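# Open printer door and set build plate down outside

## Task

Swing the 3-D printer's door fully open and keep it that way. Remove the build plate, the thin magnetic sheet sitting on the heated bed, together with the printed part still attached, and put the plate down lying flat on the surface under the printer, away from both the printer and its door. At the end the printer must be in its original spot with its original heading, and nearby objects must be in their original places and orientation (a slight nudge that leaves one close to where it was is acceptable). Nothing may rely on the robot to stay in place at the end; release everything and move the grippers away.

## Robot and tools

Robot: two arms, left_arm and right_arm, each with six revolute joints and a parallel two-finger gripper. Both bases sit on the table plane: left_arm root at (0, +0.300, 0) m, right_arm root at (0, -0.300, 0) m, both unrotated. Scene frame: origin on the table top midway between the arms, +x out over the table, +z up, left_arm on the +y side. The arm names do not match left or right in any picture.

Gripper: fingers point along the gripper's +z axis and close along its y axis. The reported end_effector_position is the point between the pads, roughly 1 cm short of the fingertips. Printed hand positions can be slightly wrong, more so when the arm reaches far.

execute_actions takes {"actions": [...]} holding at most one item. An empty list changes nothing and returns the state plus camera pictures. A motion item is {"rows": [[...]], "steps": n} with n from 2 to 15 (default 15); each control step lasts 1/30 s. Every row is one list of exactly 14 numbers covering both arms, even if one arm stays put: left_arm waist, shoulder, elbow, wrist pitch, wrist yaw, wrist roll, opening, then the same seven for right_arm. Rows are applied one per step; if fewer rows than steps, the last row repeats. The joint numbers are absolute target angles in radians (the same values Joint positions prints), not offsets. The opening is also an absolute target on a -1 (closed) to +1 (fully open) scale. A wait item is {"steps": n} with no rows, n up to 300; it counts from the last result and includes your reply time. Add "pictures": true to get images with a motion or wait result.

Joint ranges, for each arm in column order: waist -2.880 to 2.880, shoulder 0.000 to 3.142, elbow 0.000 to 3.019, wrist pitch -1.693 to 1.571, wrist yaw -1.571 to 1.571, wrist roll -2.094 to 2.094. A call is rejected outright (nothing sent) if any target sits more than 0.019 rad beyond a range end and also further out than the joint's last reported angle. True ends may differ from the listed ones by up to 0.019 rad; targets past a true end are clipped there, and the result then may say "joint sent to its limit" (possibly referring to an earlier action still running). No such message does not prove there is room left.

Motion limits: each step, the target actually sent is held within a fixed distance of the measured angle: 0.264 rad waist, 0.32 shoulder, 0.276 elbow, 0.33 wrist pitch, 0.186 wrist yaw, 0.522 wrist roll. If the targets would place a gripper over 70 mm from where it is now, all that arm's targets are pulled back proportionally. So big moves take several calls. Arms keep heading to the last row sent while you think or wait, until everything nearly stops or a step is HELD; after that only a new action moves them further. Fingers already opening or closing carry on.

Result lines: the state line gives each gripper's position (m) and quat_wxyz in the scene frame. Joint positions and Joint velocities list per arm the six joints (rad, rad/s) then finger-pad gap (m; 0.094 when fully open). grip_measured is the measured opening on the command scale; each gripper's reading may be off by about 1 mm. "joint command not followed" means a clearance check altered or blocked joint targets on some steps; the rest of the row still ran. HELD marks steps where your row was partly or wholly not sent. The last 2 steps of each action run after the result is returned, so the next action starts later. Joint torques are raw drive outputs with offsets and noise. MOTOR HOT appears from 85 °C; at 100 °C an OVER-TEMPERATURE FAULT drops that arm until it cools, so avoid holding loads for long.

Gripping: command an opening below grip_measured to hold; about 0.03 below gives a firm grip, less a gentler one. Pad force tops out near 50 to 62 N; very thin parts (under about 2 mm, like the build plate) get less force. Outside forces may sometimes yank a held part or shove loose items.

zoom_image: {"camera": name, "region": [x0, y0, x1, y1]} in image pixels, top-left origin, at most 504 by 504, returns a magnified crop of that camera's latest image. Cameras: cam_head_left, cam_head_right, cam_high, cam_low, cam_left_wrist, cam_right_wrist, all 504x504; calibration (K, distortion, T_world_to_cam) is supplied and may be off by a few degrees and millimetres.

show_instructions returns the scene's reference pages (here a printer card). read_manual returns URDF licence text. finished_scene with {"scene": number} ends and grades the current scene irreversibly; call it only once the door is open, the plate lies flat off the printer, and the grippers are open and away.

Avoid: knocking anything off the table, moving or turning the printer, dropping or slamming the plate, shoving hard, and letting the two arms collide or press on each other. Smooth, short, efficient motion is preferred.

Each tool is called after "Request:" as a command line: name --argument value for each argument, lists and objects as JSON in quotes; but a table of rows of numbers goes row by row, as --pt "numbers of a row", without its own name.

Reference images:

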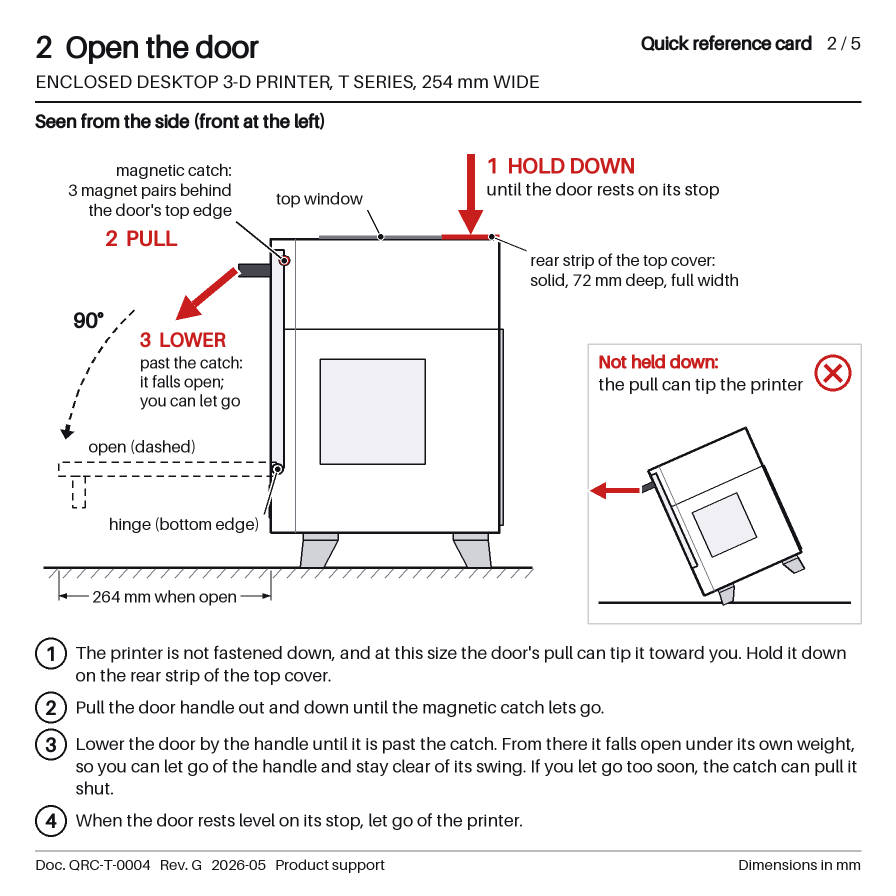

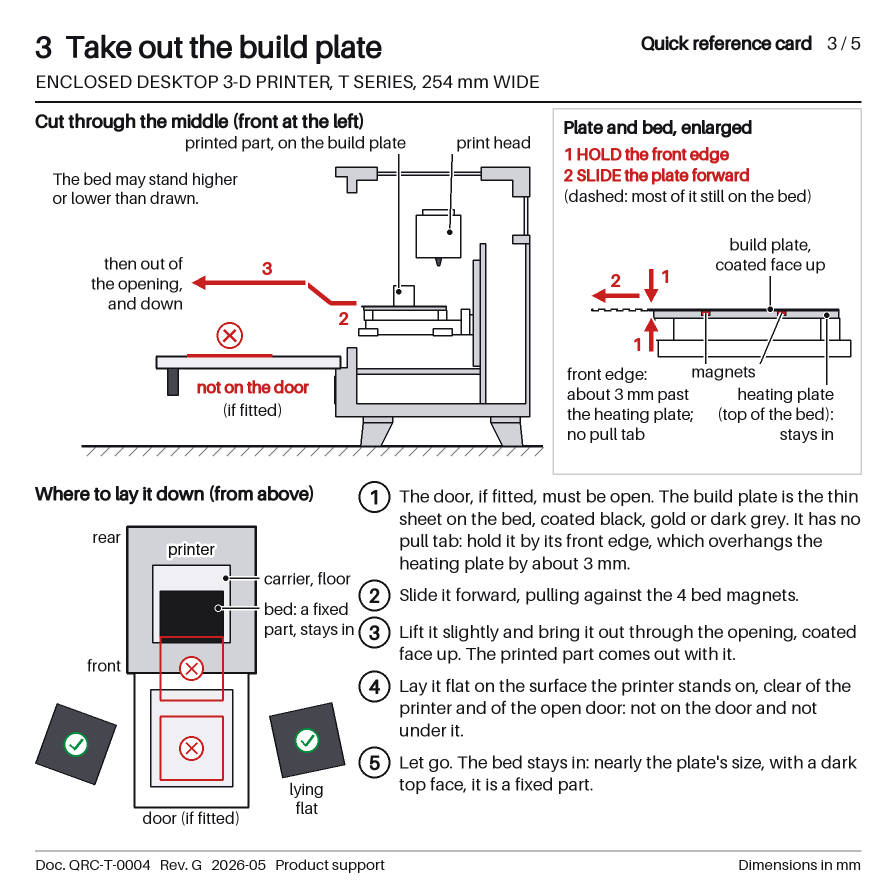

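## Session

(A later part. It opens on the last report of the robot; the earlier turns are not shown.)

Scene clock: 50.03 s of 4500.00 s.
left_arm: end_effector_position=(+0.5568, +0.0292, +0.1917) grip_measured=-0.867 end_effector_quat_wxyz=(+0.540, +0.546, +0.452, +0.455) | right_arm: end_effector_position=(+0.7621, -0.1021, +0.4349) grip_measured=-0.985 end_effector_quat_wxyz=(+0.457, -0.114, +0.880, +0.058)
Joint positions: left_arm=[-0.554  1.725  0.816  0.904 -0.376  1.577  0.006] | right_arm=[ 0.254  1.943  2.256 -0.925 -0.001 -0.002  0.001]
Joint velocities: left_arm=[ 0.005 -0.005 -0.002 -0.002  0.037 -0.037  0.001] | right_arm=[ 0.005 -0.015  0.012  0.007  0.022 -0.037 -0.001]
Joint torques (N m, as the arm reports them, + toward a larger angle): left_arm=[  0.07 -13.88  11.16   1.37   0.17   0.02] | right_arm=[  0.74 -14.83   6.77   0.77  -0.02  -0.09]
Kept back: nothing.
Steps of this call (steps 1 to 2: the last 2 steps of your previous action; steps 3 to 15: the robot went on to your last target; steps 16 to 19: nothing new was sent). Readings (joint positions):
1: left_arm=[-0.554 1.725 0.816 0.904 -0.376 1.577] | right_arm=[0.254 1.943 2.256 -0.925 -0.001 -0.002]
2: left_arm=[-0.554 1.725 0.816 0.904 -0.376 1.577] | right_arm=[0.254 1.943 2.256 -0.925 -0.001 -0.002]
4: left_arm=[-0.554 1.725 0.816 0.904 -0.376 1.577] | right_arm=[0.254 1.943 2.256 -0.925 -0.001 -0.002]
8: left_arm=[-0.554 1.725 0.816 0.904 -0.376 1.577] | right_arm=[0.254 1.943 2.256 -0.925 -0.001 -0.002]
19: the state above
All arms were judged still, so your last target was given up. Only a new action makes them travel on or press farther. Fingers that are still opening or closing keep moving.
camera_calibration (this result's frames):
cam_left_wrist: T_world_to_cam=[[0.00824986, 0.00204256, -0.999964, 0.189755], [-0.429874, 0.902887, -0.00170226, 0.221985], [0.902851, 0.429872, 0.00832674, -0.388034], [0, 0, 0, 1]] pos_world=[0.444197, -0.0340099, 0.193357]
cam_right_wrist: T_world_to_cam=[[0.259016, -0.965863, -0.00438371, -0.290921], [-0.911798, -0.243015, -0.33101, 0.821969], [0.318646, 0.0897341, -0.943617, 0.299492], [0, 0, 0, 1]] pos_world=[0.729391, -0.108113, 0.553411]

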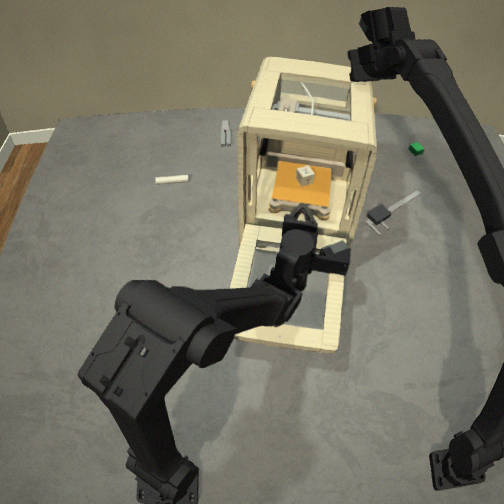

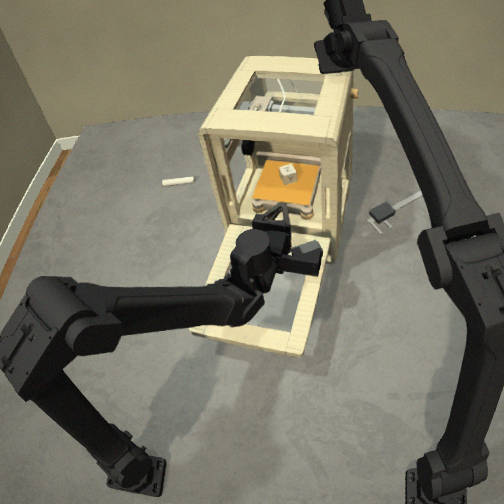

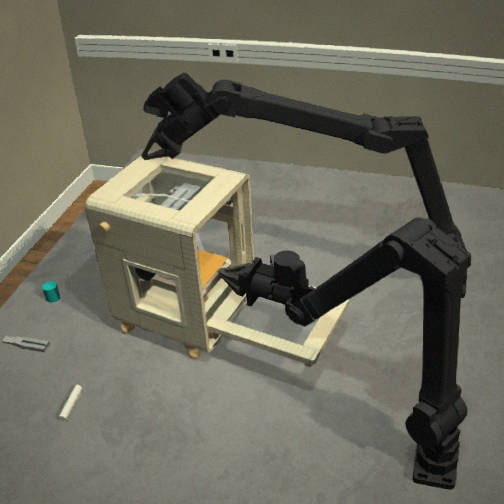

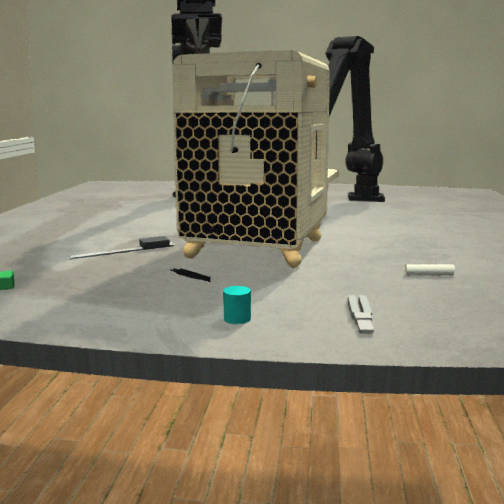

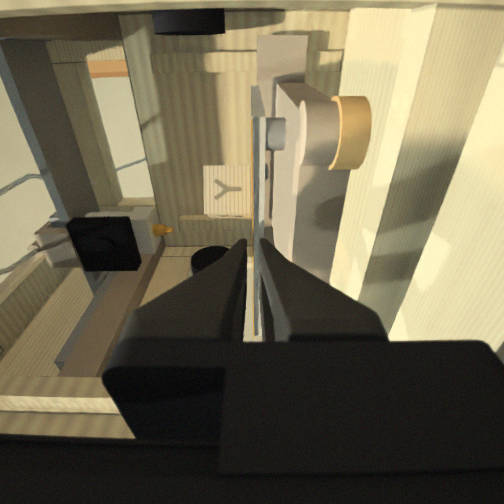

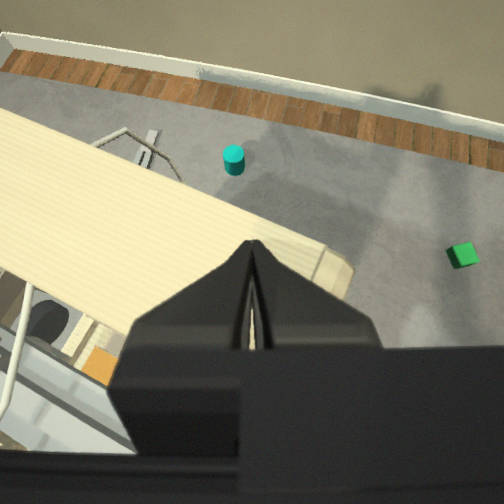

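Request:
execute_actions --actions '[{"rows": [[-0.544,1.754,0.8535,0.894,-0.372,1.585,-0.87,0.26,2.01,2.22,-0.96,0,0,-1],[-0.543,1.756,0.857,0.893,-0.371,1.585,-0.87,0.26,2.01,2.22,-0.96,0,0,-1],[-0.542,1.758,0.860,0.892,-0.370,1.585,-0.87,0.26,2.01,2.22,-0.96,0,0,-1],[-0.541,1.760,0.863,0.891,-0.369,1.585,-0.87,0.26,2.01,2.22,-0.96,0,0,-1],[-0.540,1.762,0.866,0.890,-0.368,1.585,-0.87,0.26,2.01,2.22,-0.96,0,0,-1],[-0.539,1.764,0.869,0.889,-0.367,1.585,-0.87,0.26,2.01,2.22,-0.96,0,0,-1],[-0.538,1.766,0.872,0.888,-0.366,1.585,-0.87,0.26,2.01,2.22,-0.96,0,0,-1],[-0.537,1.768,0.875,0.887,-0.365,1.585,-0.87,0.26,2.01,2.22,-0.96,0,0,-1],[-0.5365,1.770,0.878,0.886,-0.364,1.585,-0.87,0.26,2.01,2.22,-0.96,0,0,-1],[-0.5357,1.772,0.8805,0.885,-0.3636,1.585,-0.87,0.26,2.01,2.22,-0.96,0,0,-1]], "steps": 15}]' --pictures true

Scene clock: 50.70 s of 4500.00 s.
left_arm: end_effector_position=(+0.5650, +0.0273, +0.1925) grip_measured=-0.867 end_effector_quat_wxyz=(+0.541, +0.545, +0.452, +0.454) | right_arm: end_effector_position=(+0.7621, -0.1021, +0.4349) grip_measured=-0.985 end_effector_quat_wxyz=(+0.457, -0.114, +0.880, +0.058)
Joint positions: left_arm=[-0.548  1.739  0.839  0.897 -0.367  1.577  0.006] | right_arm=[ 0.254  1.943  2.256 -0.925 -0.001 -0.002  0.001]
Joint velocities: left_arm=[ 0.005 -0.005  0.002  0.002  0.037  0.022  0.001] | right_arm=[ 0.005 -0.015 -0.002  0.007 -0.037 -0.051  0.   ]
Joint torques (N m, as the arm reports them, + toward a larger angle): left_arm=[  0.23 -14.    11.59   1.48   0.15   0.07] | right_arm=[  0.42 -14.42   6.77   0.79  -0.02  -0.08]
Steps of this call (steps 1 to 7: nothing new was sent; steps 8 to 20: the first 13 steps of this action). Readings (joint positions):
8: left_arm=[-0.554 1.725 0.816 0.904 -0.376 1.577] | right_arm=[0.254 1.943 2.256 -0.925 -0.001 -0.002]
9: left_arm=[-0.554 1.725 0.816 0.904 -0.376 1.577] | right_arm=[0.254 1.943 2.256 -0.925 -0.001 -0.002]
11: left_arm=[-0.554 1.726 0.817 0.904 -0.374 1.577] | right_arm=[0.254 1.943 2.256 -0.925 -0.001 -0.002]
15: left_arm=[-0.551 1.732 0.828 0.900 -0.370 1.577] | right_arm=[0.254 1.943 2.256 -0.925 -0.001 -0.002]
20: the state above
camera_calibration (this result's frames):
cam_left_wrist: T_world_to_cam=[[0.0098624, 0.00100612, -0.999951, 0.189606], [-0.428492, 0.90354, -0.00331705, 0.226693], [0.903492, 0.428503, 0.00934218, -0.395197], [0, 0, 0, 1]] pos_world=[0.452323, -0.0356738, 0.19404]
cam_right_wrist: T_world_to_cam=[[0.259016, -0.965863, -0.00438371, -0.290921], [-0.911798, -0.243015, -0.33101, 0.821969], [0.318646, 0.0897341, -0.943617, 0.299492], [0, 0, 0, 1]] pos_world=[0.729391, -0.108113, 0.553411]

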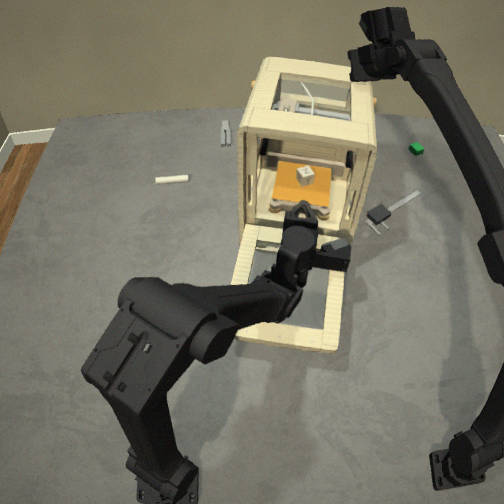

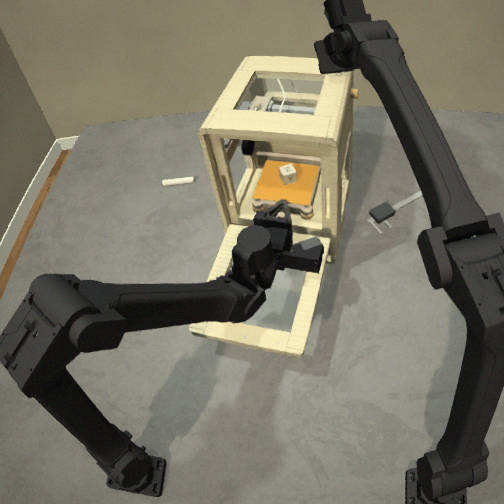

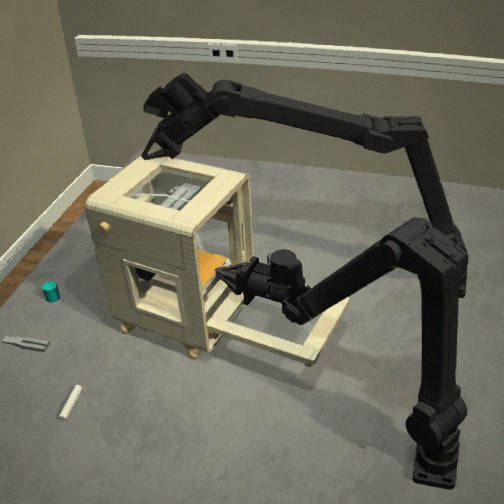

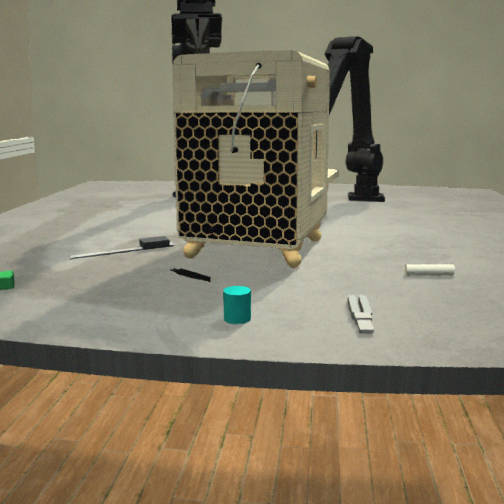

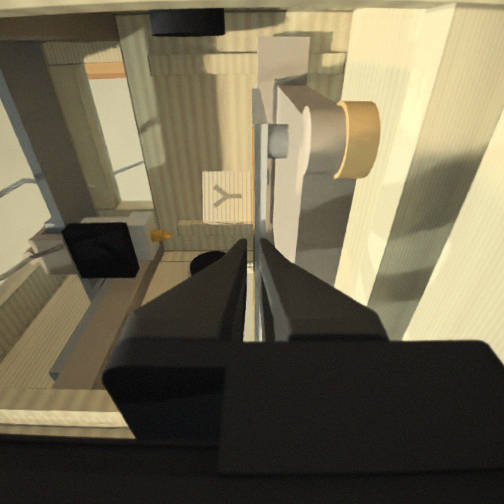

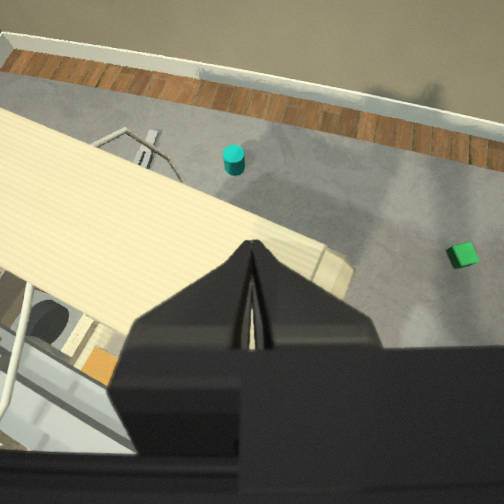

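Request:
zoom_image --camera "cam_left_wrist" --region '[215, 130, 315, 290]'

Request:
execute_actions --actions '[]' --pictures false

Region (215, 130, 315, 290) of cam_left_wrist's 504x504 image, scaled by 3.150, with more detail than that image has; it fills the left 315 columns of this view, and the rest is white.

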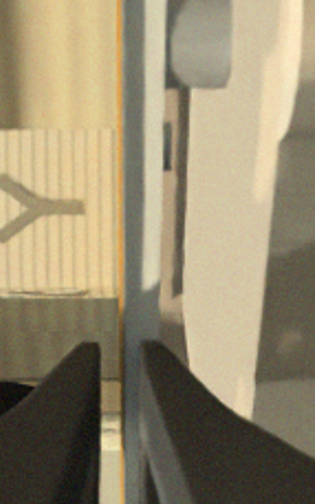

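Scene clock: 50.77 s of 4500.00 s.
left_arm: end_effector_position=(+0.5650, +0.0273, +0.1925) grip_measured=-0.867 end_effector_quat_wxyz=(+0.541, +0.545, +0.452, +0.454) | right_arm: end_effector_position=(+0.7621, -0.1021, +0.4349) grip_measured=-0.985 end_effector_quat_wxyz=(+0.457, -0.114, +0.880, +0.058)
Joint positions: left_arm=[-0.548  1.739  0.839  0.897 -0.367  1.577  0.006] | right_arm=[ 0.254  1.943  2.256 -0.925 -0.001 -0.002  0.001]
Joint velocities: left_arm=[ 0.005  0.015 -0.002 -0.007 -0.007  0.066  0.   ] | right_arm=[-0.005  0.015 -0.002  0.002  0.007 -0.037  0.001]
Joint torques (N m, as the arm reports them, + toward a larger angle): left_arm=[  0.6  -13.41  11.59   1.25   0.12   0.08] | right_arm=[  0.93 -14.86   6.78   0.77   0.01  -0.08]
Kept back: nothing.
Steps of this call (steps 1 to 2: the last 2 steps of your previous action). Readings (joint positions):
1: left_arm=[-0.548 1.739 0.839 0.897 -0.367 1.577] | right_arm=[0.254 1.943 2.256 -0.925 -0.001 -0.002]
2: the state above

Request:
execute_actions --actions '[{"rows": [[-0.5357,1.772,0.8805,0.885,-0.3636,1.585,-0.87,0.26,2.01,2.22,-0.96,0,0,-1],[-0.535,1.774,0.883,0.884,-0.363,1.585,-0.87,0.26,2.01,2.22,-0.96,0,0,-1],[-0.534,1.776,0.886,0.883,-0.362,1.585,-0.87,0.26,2.01,2.22,-0.96,0,0,-1],[-0.533,1.778,0.889,0.882,-0.361,1.585,-0.87,0.26,2.01,2.22,-0.96,0,0,-1],[-0.5324,1.780,0.8915,0.8814,-0.360,1.585,-0.87,0.26,2.01,2.22,-0.96,0,0,-1]], "steps": 15}]' --pictures true

Scene clock: 52.10 s of 4500.00 s.
left_arm: end_effector_position=(+0.5650, +0.0270, +0.1918) grip_measured=-0.867 end_effector_quat_wxyz=(+0.540, +0.546, +0.451, +0.454) | right_arm: end_effector_position=(+0.7621, -0.1021, +0.4349) grip_measured=-0.985 end_effector_quat_wxyz=(+0.457, -0.114, +0.880, +0.058)
Joint positions: left_arm=[-0.548  1.74   0.839  0.896 -0.366  1.577  0.006] | right_arm=[ 0.254  1.943  2.256 -0.925 -0.001 -0.002  0.001]
Joint velocities: left_arm=[-0.005 -0.015 -0.002 -0.012  0.022  0.007  0.   ] | right_arm=[ 0.005 -0.015  0.007  0.002  0.022 -0.007 -0.   ]
Joint torques (N m, as the arm reports them, + toward a larger angle): left_arm=[  0.3  -13.32  12.45   1.3    0.23   0.03] | right_arm=[  0.71 -14.94   6.79   0.78  -0.02  -0.09]
Steps of this call (steps 1 to 15: the robot went on to your last target; steps 16 to 27: nothing new was sent; steps 28 to 40: the first 13 steps of this action). Readings (joint positions):
28: left_arm=[-0.548 1.739 0.839 0.897 -0.367 1.577] | right_arm=[0.254 1.943 2.256 -0.925 -0.001 -0.002]
29: left_arm=[-0.548 1.739 0.839 0.897 -0.367 1.577] | right_arm=[0.254 1.943 2.256 -0.925 -0.001 -0.002]
31: left_arm=[-0.548 1.739 0.839 0.896 -0.367 1.577] | right_arm=[0.254 1.943 2.256 -0.925 -0.001 -0.002]
35: left_arm=[-0.548 1.740 0.839 0.896 -0.366 1.577] | right_arm=[0.254 1.943 2.256 -0.925 -0.001 -0.002]
40: the state above
camera_calibration (this result's frames):
cam_left_wrist: T_world_to_cam=[[0.00823318, 0.00197587, -0.999964, 0.189775], [-0.426772, 0.904358, -0.00172685, 0.225696], [0.904322, 0.42677, 0.00828899, -0.395244], [0, 0, 0, 1]] pos_world=[0.452186, -0.0358067, 0.193434]
cam_right_wrist: T_world_to_cam=[[0.259016, -0.965863, -0.00438371, -0.290921], [-0.911798, -0.243015, -0.33101, 0.821969], [0.318646, 0.0897341, -0.943617, 0.299492], [0, 0, 0, 1]] pos_world=[0.729391, -0.108113, 0.553411]

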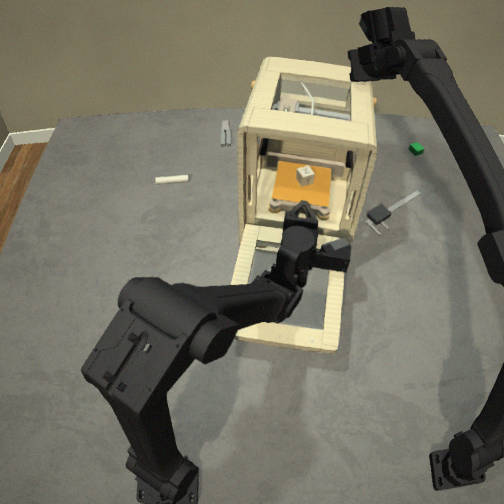

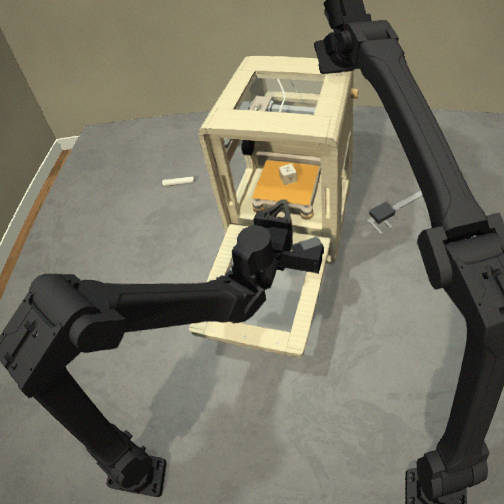

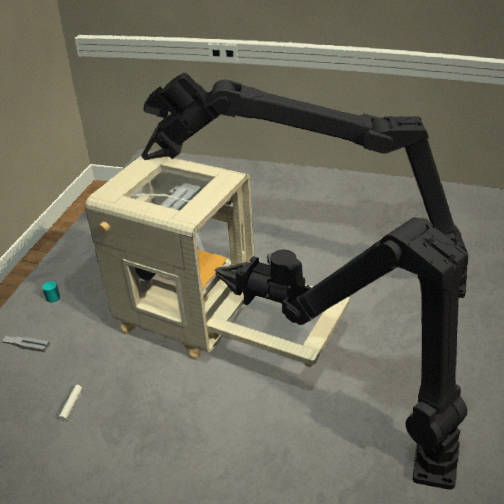

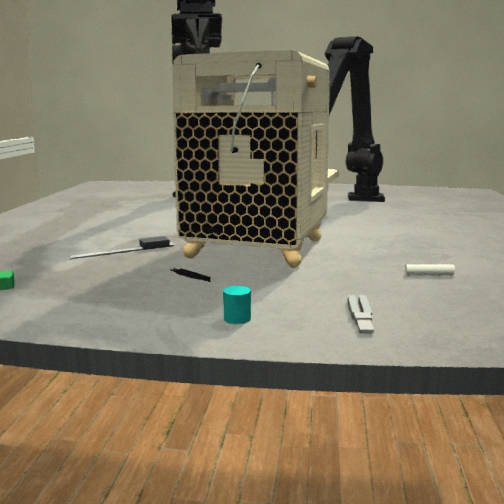

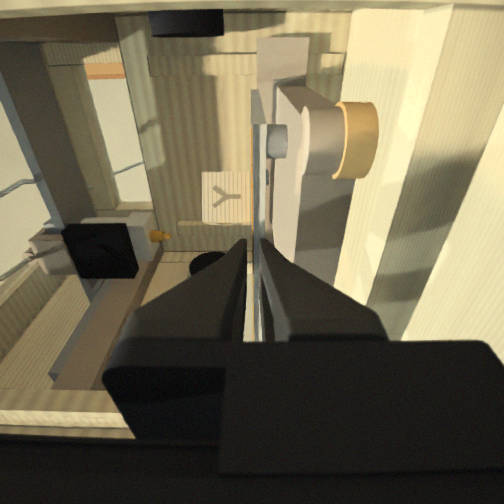

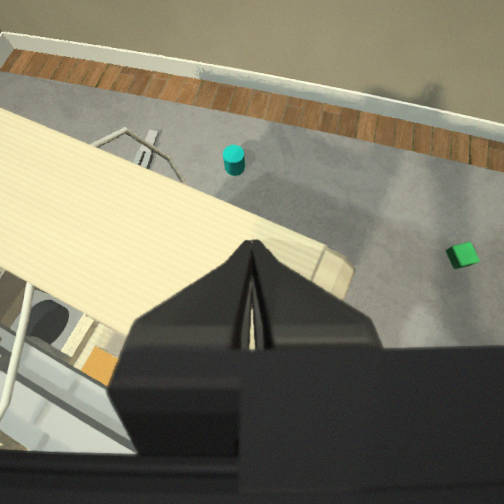

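Request:
execute_actions --actions '[{"rows": [[-0.5357,1.772,0.878,0.885,-0.3636,1.585,-0.9,0.26,2.01,2.22,-0.96,0,0,-1],[-0.5357,1.772,0.878,0.885,-0.3636,1.585,-0.93,0.26,2.01,2.22,-0.96,0,0,-1],[-0.5357,1.772,0.878,0.885,-0.3636,1.585,-0.96,0.26,2.01,2.22,-0.96,0,0,-1],[-0.5357,1.772,0.878,0.885,-0.3636,1.585,-1,0.26,2.01,2.22,-0.96,0,0,-1]], "steps": 15}]' --pictures true

Scene clock: 52.60 s of 4500.00 s.
left_arm: end_effector_position=(+0.5650, +0.0270, +0.1913) grip_measured=-0.979 end_effector_quat_wxyz=(+0.540, +0.547, +0.451, +0.454) | right_arm: end_effector_position=(+0.7621, -0.1021, +0.4349) grip_measured=-0.985 end_effector_quat_wxyz=(+0.457, -0.114, +0.880, +0.058)
Joint positions: left_arm=[-0.548  1.74   0.839  0.895 -0.366  1.577  0.001] | right_arm=[ 0.254  1.943  2.256 -0.925 -0.001 -0.002  0.001]
Joint velocities: left_arm=[-0.024 -0.005  0.022 -0.002  0.037 -0.037  0.   ] | right_arm=[-0.005 -0.015 -0.027 -0.007 -0.022 -0.037  0.   ]
Joint torques (N m, as the arm reports them, + toward a larger angle): left_arm=[ -0.16 -13.87  11.35   1.59   0.09   0.06] | right_arm=[  0.74 -14.85   6.78   0.76  -0.01  -0.08]
Steps of this call (steps 1 to 2: the last 2 steps of your previous action; steps 3 to 15: the first 13 steps of this action). Readings (joint positions):
3: left_arm=[-0.548 1.740 0.839 0.896 -0.366 1.577] | right_arm=[0.254 1.943 2.256 -0.925 -0.001 -0.002]
4: left_arm=[-0.548 1.740 0.839 0.895 -0.366 1.577] | right_arm=[0.254 1.943 2.256 -0.925 -0.001 -0.002]
6: left_arm=[-0.548 1.740 0.839 0.895 -0.366 1.577] | right_arm=[0.254 1.943 2.256 -0.925 -0.001 -0.002]
10: left_arm=[-0.548 1.740 0.839 0.895 -0.366 1.577] | right_arm=[0.254 1.943 2.256 -0.925 -0.001 -0.002]
15: the state above
camera_calibration (this result's frames):
cam_left_wrist: T_world_to_cam=[[0.00693037, 0.00277017, -0.999972, 0.189993], [-0.426773, 0.904359, -0.000452481, 0.22547], [0.904332, 0.426764, 0.00744977, -0.395097], [0, 0, 0, 1]] pos_world=[0.452207, -0.0358193, 0.193033]
cam_right_wrist: T_world_to_cam=[[0.259016, -0.965863, -0.00438371, -0.290921], [-0.911798, -0.243015, -0.33101, 0.821969], [0.318646, 0.0897341, -0.943617, 0.299492], [0, 0, 0, 1]] pos_world=[0.729391, -0.108113, 0.553411]

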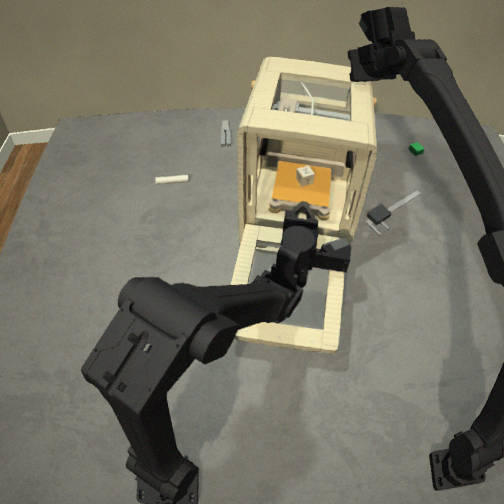

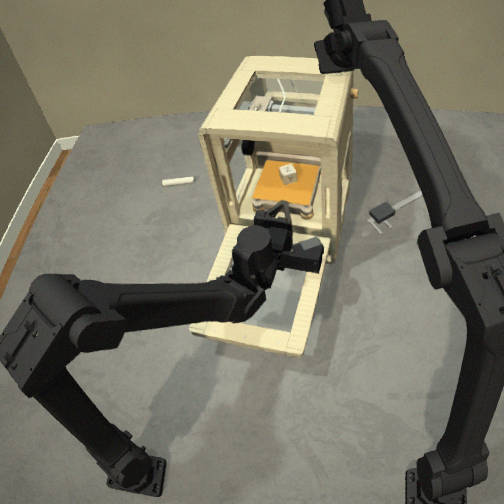

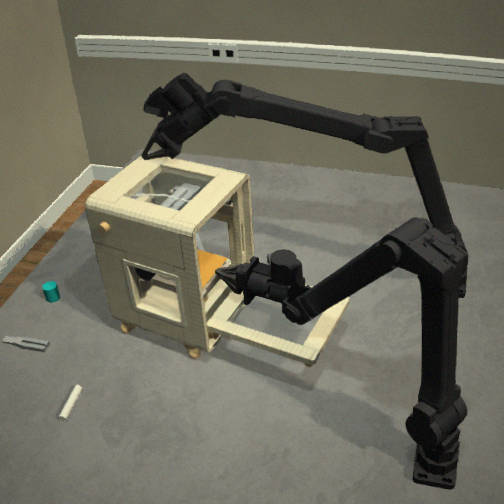

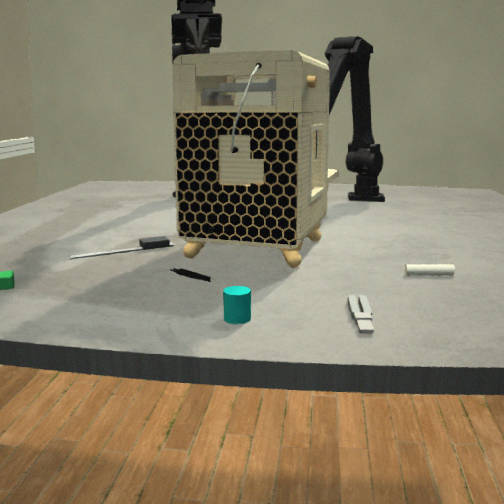

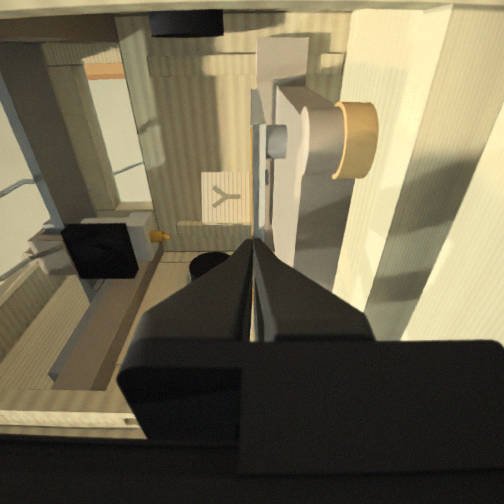

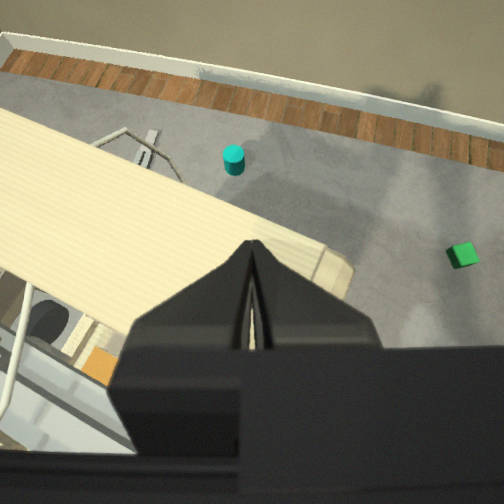

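Request:
execute_actions --actions '[{"rows": [[-0.549,1.738,0.836,0.900,-0.367,1.585,-1,0.26,2.01,2.22,-0.96,0,0,-1],[-0.551,1.735,0.831,0.904,-0.369,1.585,-1,0.26,2.01,2.22,-0.96,0,0,-1],[-0.553,1.732,0.827,0.908,-0.370,1.585,-1,0.26,2.01,2.22,-0.96,0,0,-1],[-0.554,1.729,0.823,0.910,-0.371,1.585,-1,0.26,2.01,2.22,-0.96,0,0,-1],[-0.555,1.726,0.819,0.912,-0.372,1.585,-1,0.26,2.01,2.22,-0.96,0,0,-1],[-0.556,1.723,0.815,0.913,-0.373,1.585,-1,0.26,2.01,2.22,-0.96,0,0,-1],[-0.557,1.721,0.812,0.914,-0.374,1.585,-1,0.26,2.01,2.22,-0.96,0,0,-1],[-0.558,1.719,0.809,0.915,-0.375,1.585,-1,0.26,2.01,2.22,-0.96,0,0,-1],[-0.559,1.717,0.806,0.916,-0.376,1.585,-1,0.26,2.01,2.22,-0.96,0,0,-1],[-0.560,1.715,0.803,0.917,-0.377,1.585,-1,0.26,2.01,2.22,-0.96,0,0,-1],[-0.561,1.713,0.800,0.918,-0.378,1.585,-1,0.26,2.01,2.22,-0.96,0,0,-1],[-0.562,1.711,0.797,0.919,-0.379,1.585,-1,0.26,2.01,2.22,-0.96,0,0,-1],[-0.563,1.709,0.794,0.920,-0.380,1.585,-1,0.26,2.01,2.22,-0.96,0,0,-1]], "steps": 15}]' --pictures true

Scene clock: 54.13 s of 4500.00 s.
left_arm: end_effector_position=(+0.5617, +0.0302, +0.1913) grip_measured=-0.979 end_effector_quat_wxyz=(+0.539, +0.545, +0.453, +0.456) | right_arm: end_effector_position=(+0.7621, -0.1021, +0.4349) grip_measured=-0.985 end_effector_quat_wxyz=(+0.457, -0.114, +0.880, +0.058)
Joint positions: left_arm=[-0.548  1.734  0.827  0.903 -0.372  1.577  0.001] | right_arm=[ 0.254  1.943  2.256 -0.925 -0.001 -0.002  0.001]
Joint velocities: left_arm=[-0.015 -0.093 -0.154  0.071 -0.037 -0.007 -0.   ] | right_arm=[-0.005 -0.005 -0.012  0.002  0.037  0.022 -0.001]
Joint torques (N m, as the arm reports them, + toward a larger angle): left_arm=[ -1.82 -18.05   5.76   2.59  -0.13   0.07] | right_arm=[  0.58 -15.19   6.82   0.77   0.    -0.09]
Steps of this call (steps 1 to 2: the last 2 steps of your previous action; steps 3 to 15: the robot went on to your last target; steps 16 to 33: nothing new was sent; steps 34 to 46: the first 13 steps of this action). Readings (joint positions):
34: left_arm=[-0.548 1.740 0.839 0.895 -0.366 1.577] | right_arm=[0.254 1.943 2.256 -0.925 -0.001 -0.002]
35: left_arm=[-0.548 1.740 0.839 0.895 -0.366 1.577] | right_arm=[0.254 1.943 2.256 -0.925 -0.001 -0.002]
37: left_arm=[-0.548 1.739 0.838 0.896 -0.366 1.577] | right_arm=[0.254 1.943 2.256 -0.925 -0.001 -0.002]
41: left_arm=[-0.548 1.739 0.837 0.898 -0.366 1.577] | right_arm=[0.254 1.943 2.256 -0.925 -0.001 -0.002]
46: the state above
camera_calibration (this result's frames):
cam_left_wrist: T_world_to_cam=[[0.00888685, 0.00165728, -0.999959, 0.188966], [-0.432626, 0.90157, -0.00235062, 0.224905], [0.90153, 0.432629, 0.0087291, -0.392357], [0, 0, 0, 1]] pos_world=[0.449342, -0.0333353, 0.192912]
cam_right_wrist: T_world_to_cam=[[0.259016, -0.965863, -0.00438371, -0.290921], [-0.911798, -0.243015, -0.33101, 0.821969], [0.318646, 0.0897341, -0.943617, 0.299492], [0, 0, 0, 1]] pos_world=[0.729391, -0.108113, 0.553411]

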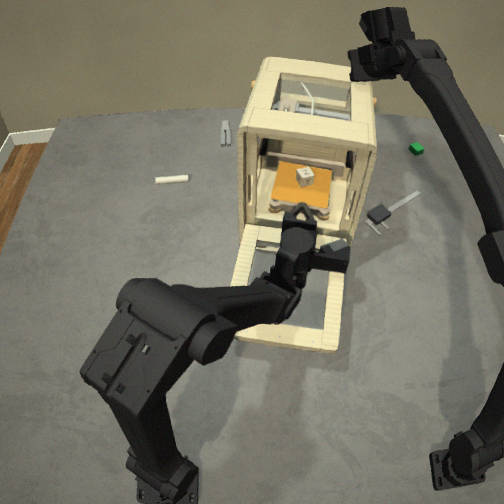

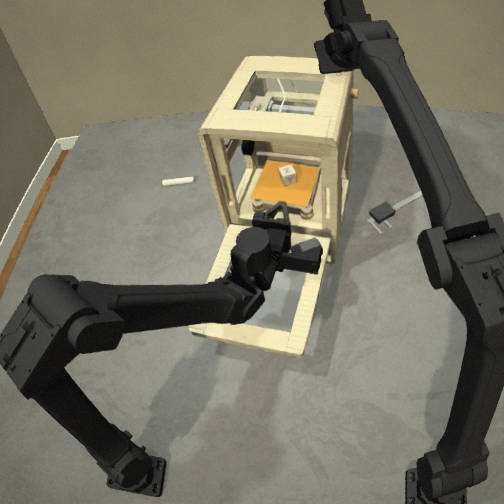

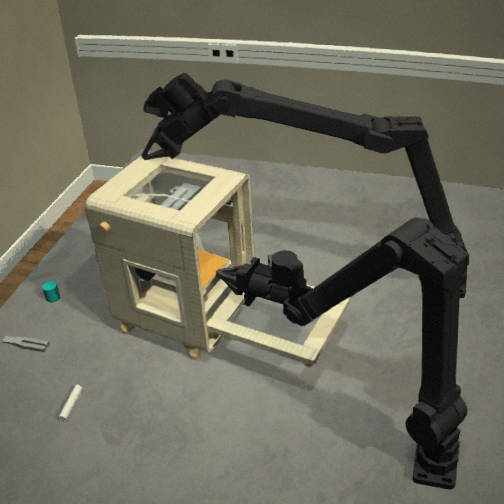

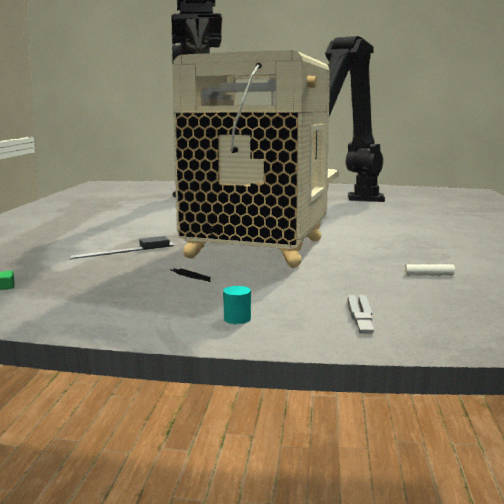

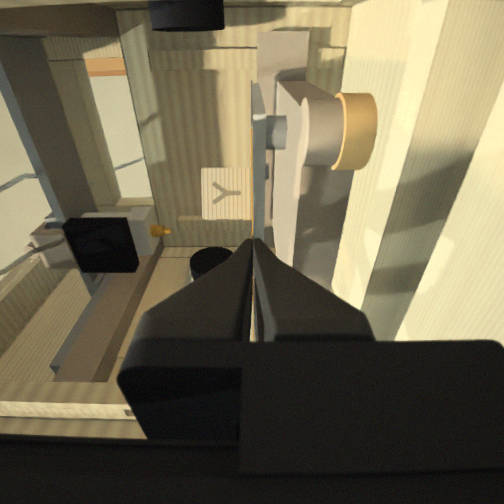

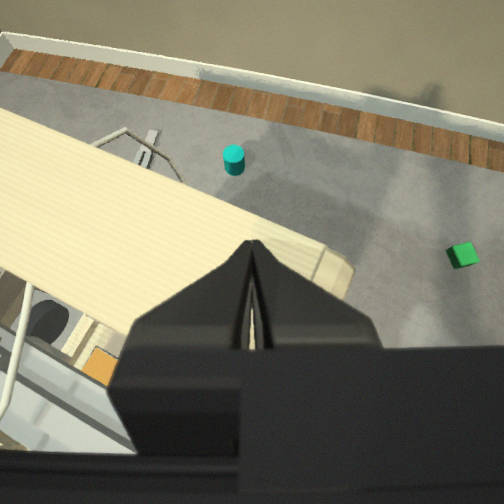

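Request:
execute_actions --actions '[]' --pictures true

Scene clock: 54.20 s of 4500.00 s.
left_arm: end_effector_position=(+0.5579, +0.0324, +0.1914) grip_measured=-0.979 end_effector_quat_wxyz=(+0.539, +0.544, +0.453, +0.456) | right_arm: end_effector_position=(+0.7621, -0.1021, +0.4349) grip_measured=-0.985 end_effector_quat_wxyz=(+0.457, -0.114, +0.880, +0.058)
Joint positions: left_arm=[-0.548  1.725  0.815  0.906 -0.374  1.577  0.001] | right_arm=[ 0.254  1.943  2.256 -0.925 -0.001 -0.002  0.001]
Joint velocities: left_arm=[-0.044 -0.132 -0.183  0.022 -0.037 -0.007  0.001] | right_arm=[-0.015 -0.005 -0.002  0.007  0.066  0.007 -0.001]
Joint torques (N m, as the arm reports them, + toward a larger angle): left_arm=[ -2.04 -17.14   7.04   2.54  -0.17   0.07] | right_arm=[  0.71 -14.9    6.78   0.8   -0.01  -0.08]
Kept back: nothing.
Steps of this call (steps 1 to 2: the last 2 steps of your previous action). Readings (joint positions):
1: left_arm=[-0.548 1.730 0.821 0.905 -0.374 1.577] | right_arm=[0.254 1.943 2.256 -0.925 -0.001 -0.002]
2: the state above
camera_calibration (this result's frames):
cam_left_wrist: T_world_to_cam=[[0.00856326, 0.00187705, -0.999962, 0.1893], [-0.434002, 0.90091, -0.0020255, 0.221971], [0.900871, 0.434003, 0.00852937, -0.389497], [0, 0, 0, 1]] pos_world=[0.445601, -0.0312881, 0.193065]
cam_right_wrist: T_world_to_cam=[[0.259016, -0.965863, -0.00438371, -0.290921], [-0.911798, -0.243015, -0.33101, 0.821969], [0.318646, 0.0897341, -0.943617, 0.299492], [0, 0, 0, 1]] pos_world=[0.729391, -0.108113, 0.553411]

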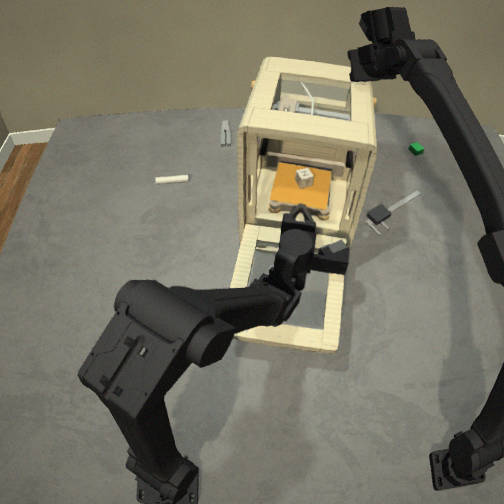

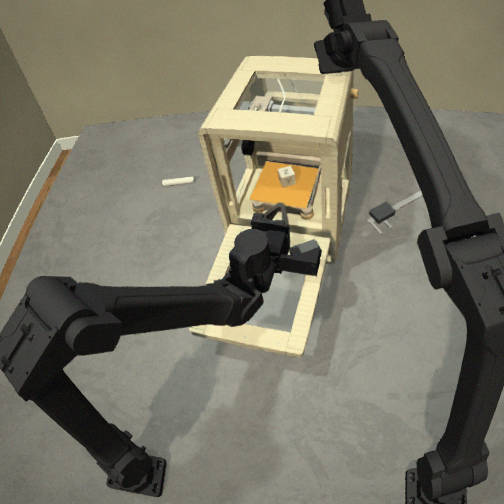

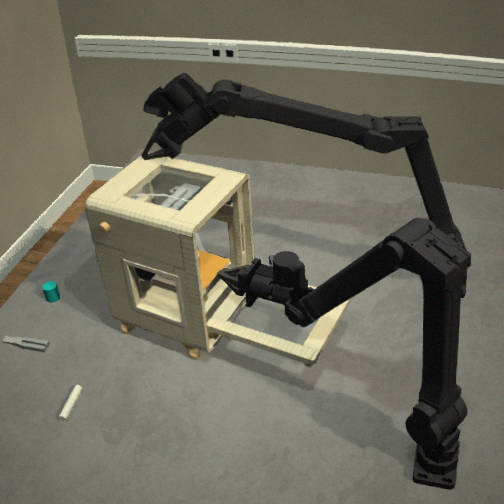

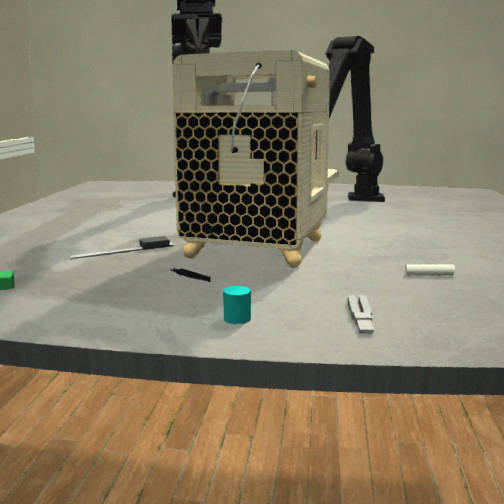

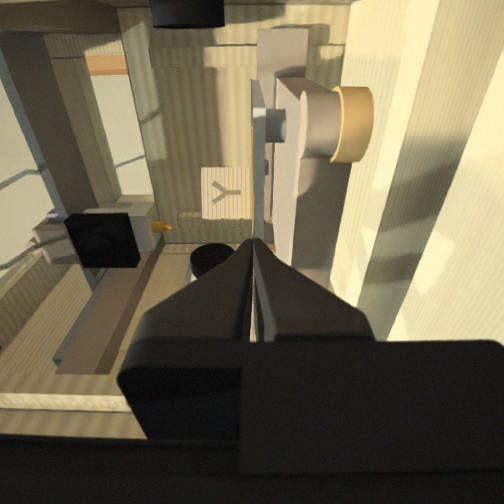

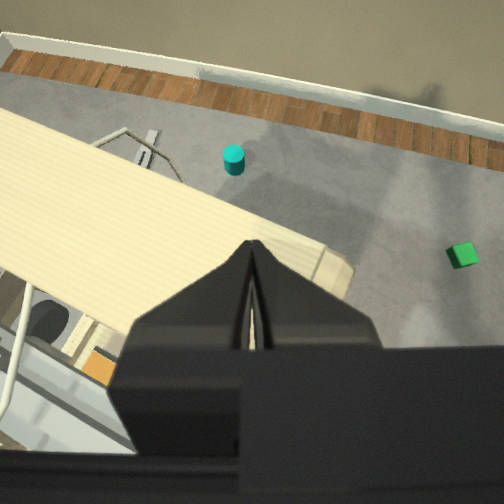

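Request:
execute_actions --actions '[{"rows": [[-0.566,1.712,0.800,0.920,-0.380,1.585,-1,0.26,2.01,2.22,-0.96,0,0,-1],[-0.569,1.711,0.798,0.920,-0.381,1.585,-1,0.26,2.01,2.22,-0.96,0,0,-1],[-0.572,1.710,0.796,0.921,-0.382,1.585,-1,0.26,2.01,2.22,-0.96,0,0,-1],[-0.575,1.709,0.794,0.922,-0.383,1.585,-1,0.26,2.01,2.22,-0.96,0,0,-1],[-0.577,1.708,0.792,0.923,-0.384,1.585,-1,0.26,2.01,2.22,-0.96,0,0,-1],[-0.579,1.707,0.790,0.924,-0.385,1.585,-1,0.26,2.01,2.22,-0.96,0,0,-1],[-0.580,1.706,0.788,0.925,-0.386,1.585,-1,0.26,2.01,2.22,-0.96,0,0,-1],[-0.581,1.705,0.786,0.926,-0.387,1.585,-1,0.26,2.01,2.22,-0.96,0,0,-1],[-0.582,1.704,0.784,0.927,-0.388,1.585,-1,0.26,2.01,2.22,-0.96,0,0,-1],[-0.583,1.703,0.782,0.928,-0.389,1.585,-1,0.26,2.01,2.22,-0.96,0,0,-1]], "steps": 15}]' --pictures true

Scene clock: 54.87 s of 4500.00 s.
left_arm: end_effector_position=(+0.5470, +0.0268, +0.1914) grip_measured=-0.979 end_effector_quat_wxyz=(+0.541, +0.546, +0.451, +0.454) | right_arm: end_effector_position=(+0.7621, -0.1021, +0.4349) grip_measured=-0.985 end_effector_quat_wxyz=(+0.457, -0.114, +0.880, +0.058)
Joint positions: left_arm=[-0.569  1.713  0.795  0.915 -0.387  1.577  0.001] | right_arm=[ 0.254  1.943  2.256 -0.925 -0.001 -0.002  0.001]
Joint velocities: left_arm=[-0.034 -0.015 -0.037 -0.007 -0.037 -0.007 -0.   ] | right_arm=[-0.015 -0.005  0.007 -0.007  0.066 -0.051  0.001]
Joint torques (N m, as the arm reports them, + toward a larger angle): left_arm=[ -1.56 -16.77   6.68   2.59  -0.03   0.04] | right_arm=[  0.8  -14.93   6.78   0.78  -0.01  -0.09]
Steps of this call (steps 1 to 7: the robot went on to your last target; steps 8 to 20: the first 13 steps of this action). Readings (joint positions):
8: left_arm=[-0.552 1.717 0.804 0.907 -0.377 1.577] | right_arm=[0.254 1.943 2.256 -0.925 -0.001 -0.002]
9: left_arm=[-0.552 1.717 0.804 0.907 -0.377 1.577] | right_arm=[0.254 1.943 2.256 -0.925 -0.001 -0.002]
11: left_arm=[-0.554 1.717 0.804 0.907 -0.380 1.577] | right_arm=[0.254 1.943 2.256 -0.925 -0.001 -0.002]
15: left_arm=[-0.563 1.716 0.802 0.911 -0.385 1.577] | right_arm=[0.254 1.943 2.256 -0.925 -0.001 -0.002]
20: the state above
camera_calibration (this result's frames):
cam_left_wrist: T_world_to_cam=[[0.00957026, 0.00124086, -0.999953, 0.188864], [-0.427113, 0.904193, -0.00296575, 0.218611], [0.904147, 0.427122, 0.00918335, -0.378972], [0, 0, 0, 1]] pos_world=[0.434211, -0.0360334, 0.192984]
cam_right_wrist: T_world_to_cam=[[0.259016, -0.965863, -0.00438371, -0.290921], [-0.911798, -0.243015, -0.33101, 0.821969], [0.318646, 0.0897341, -0.943617, 0.299492], [0, 0, 0, 1]] pos_world=[0.729391, -0.108113, 0.553411]

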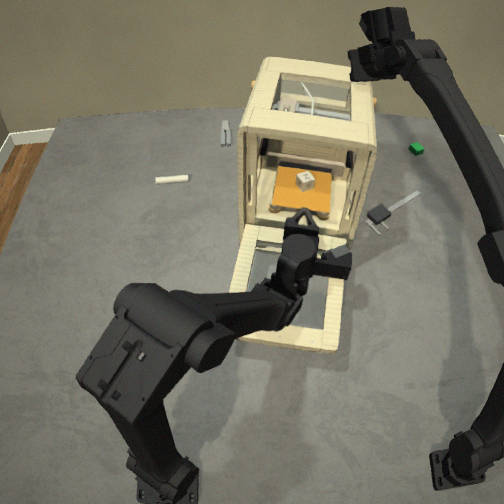

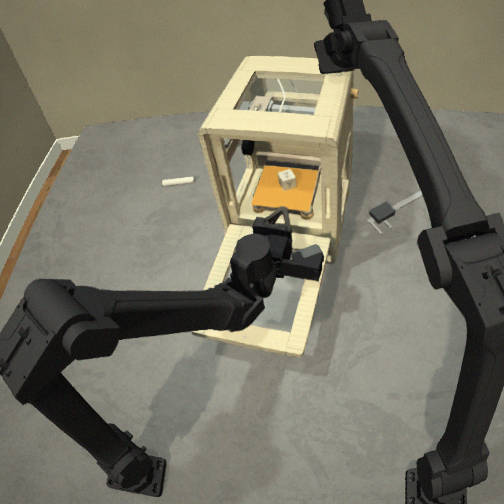

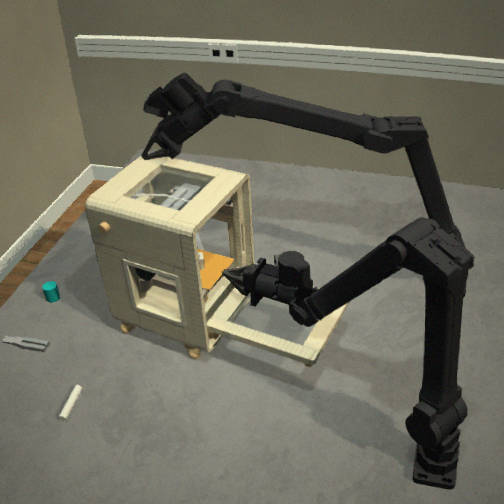

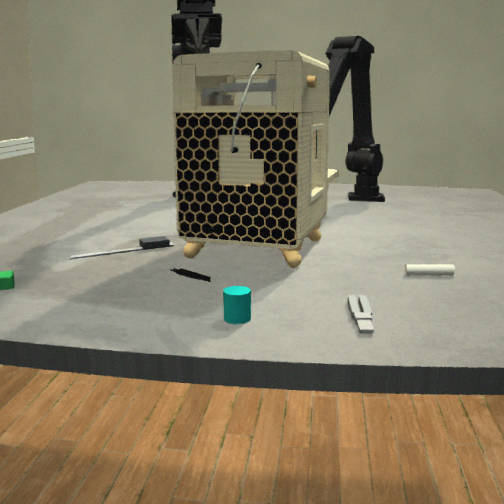

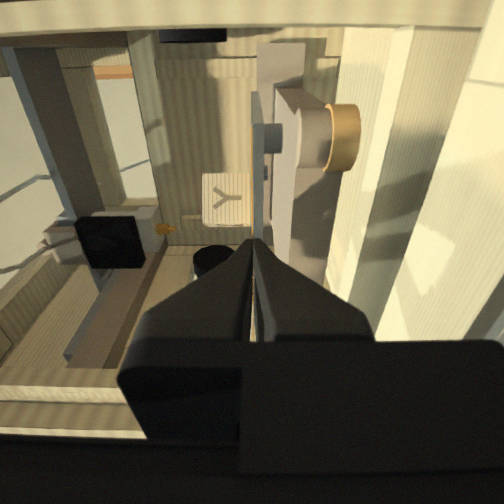

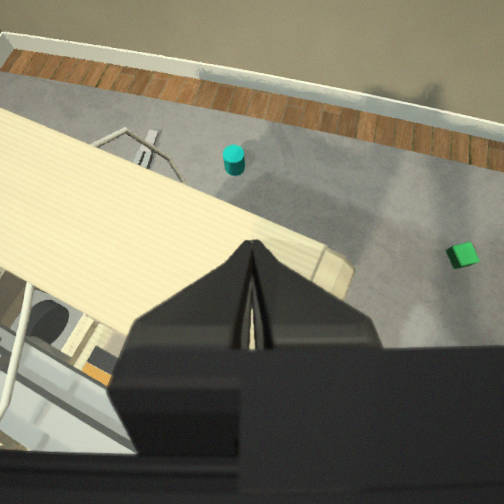

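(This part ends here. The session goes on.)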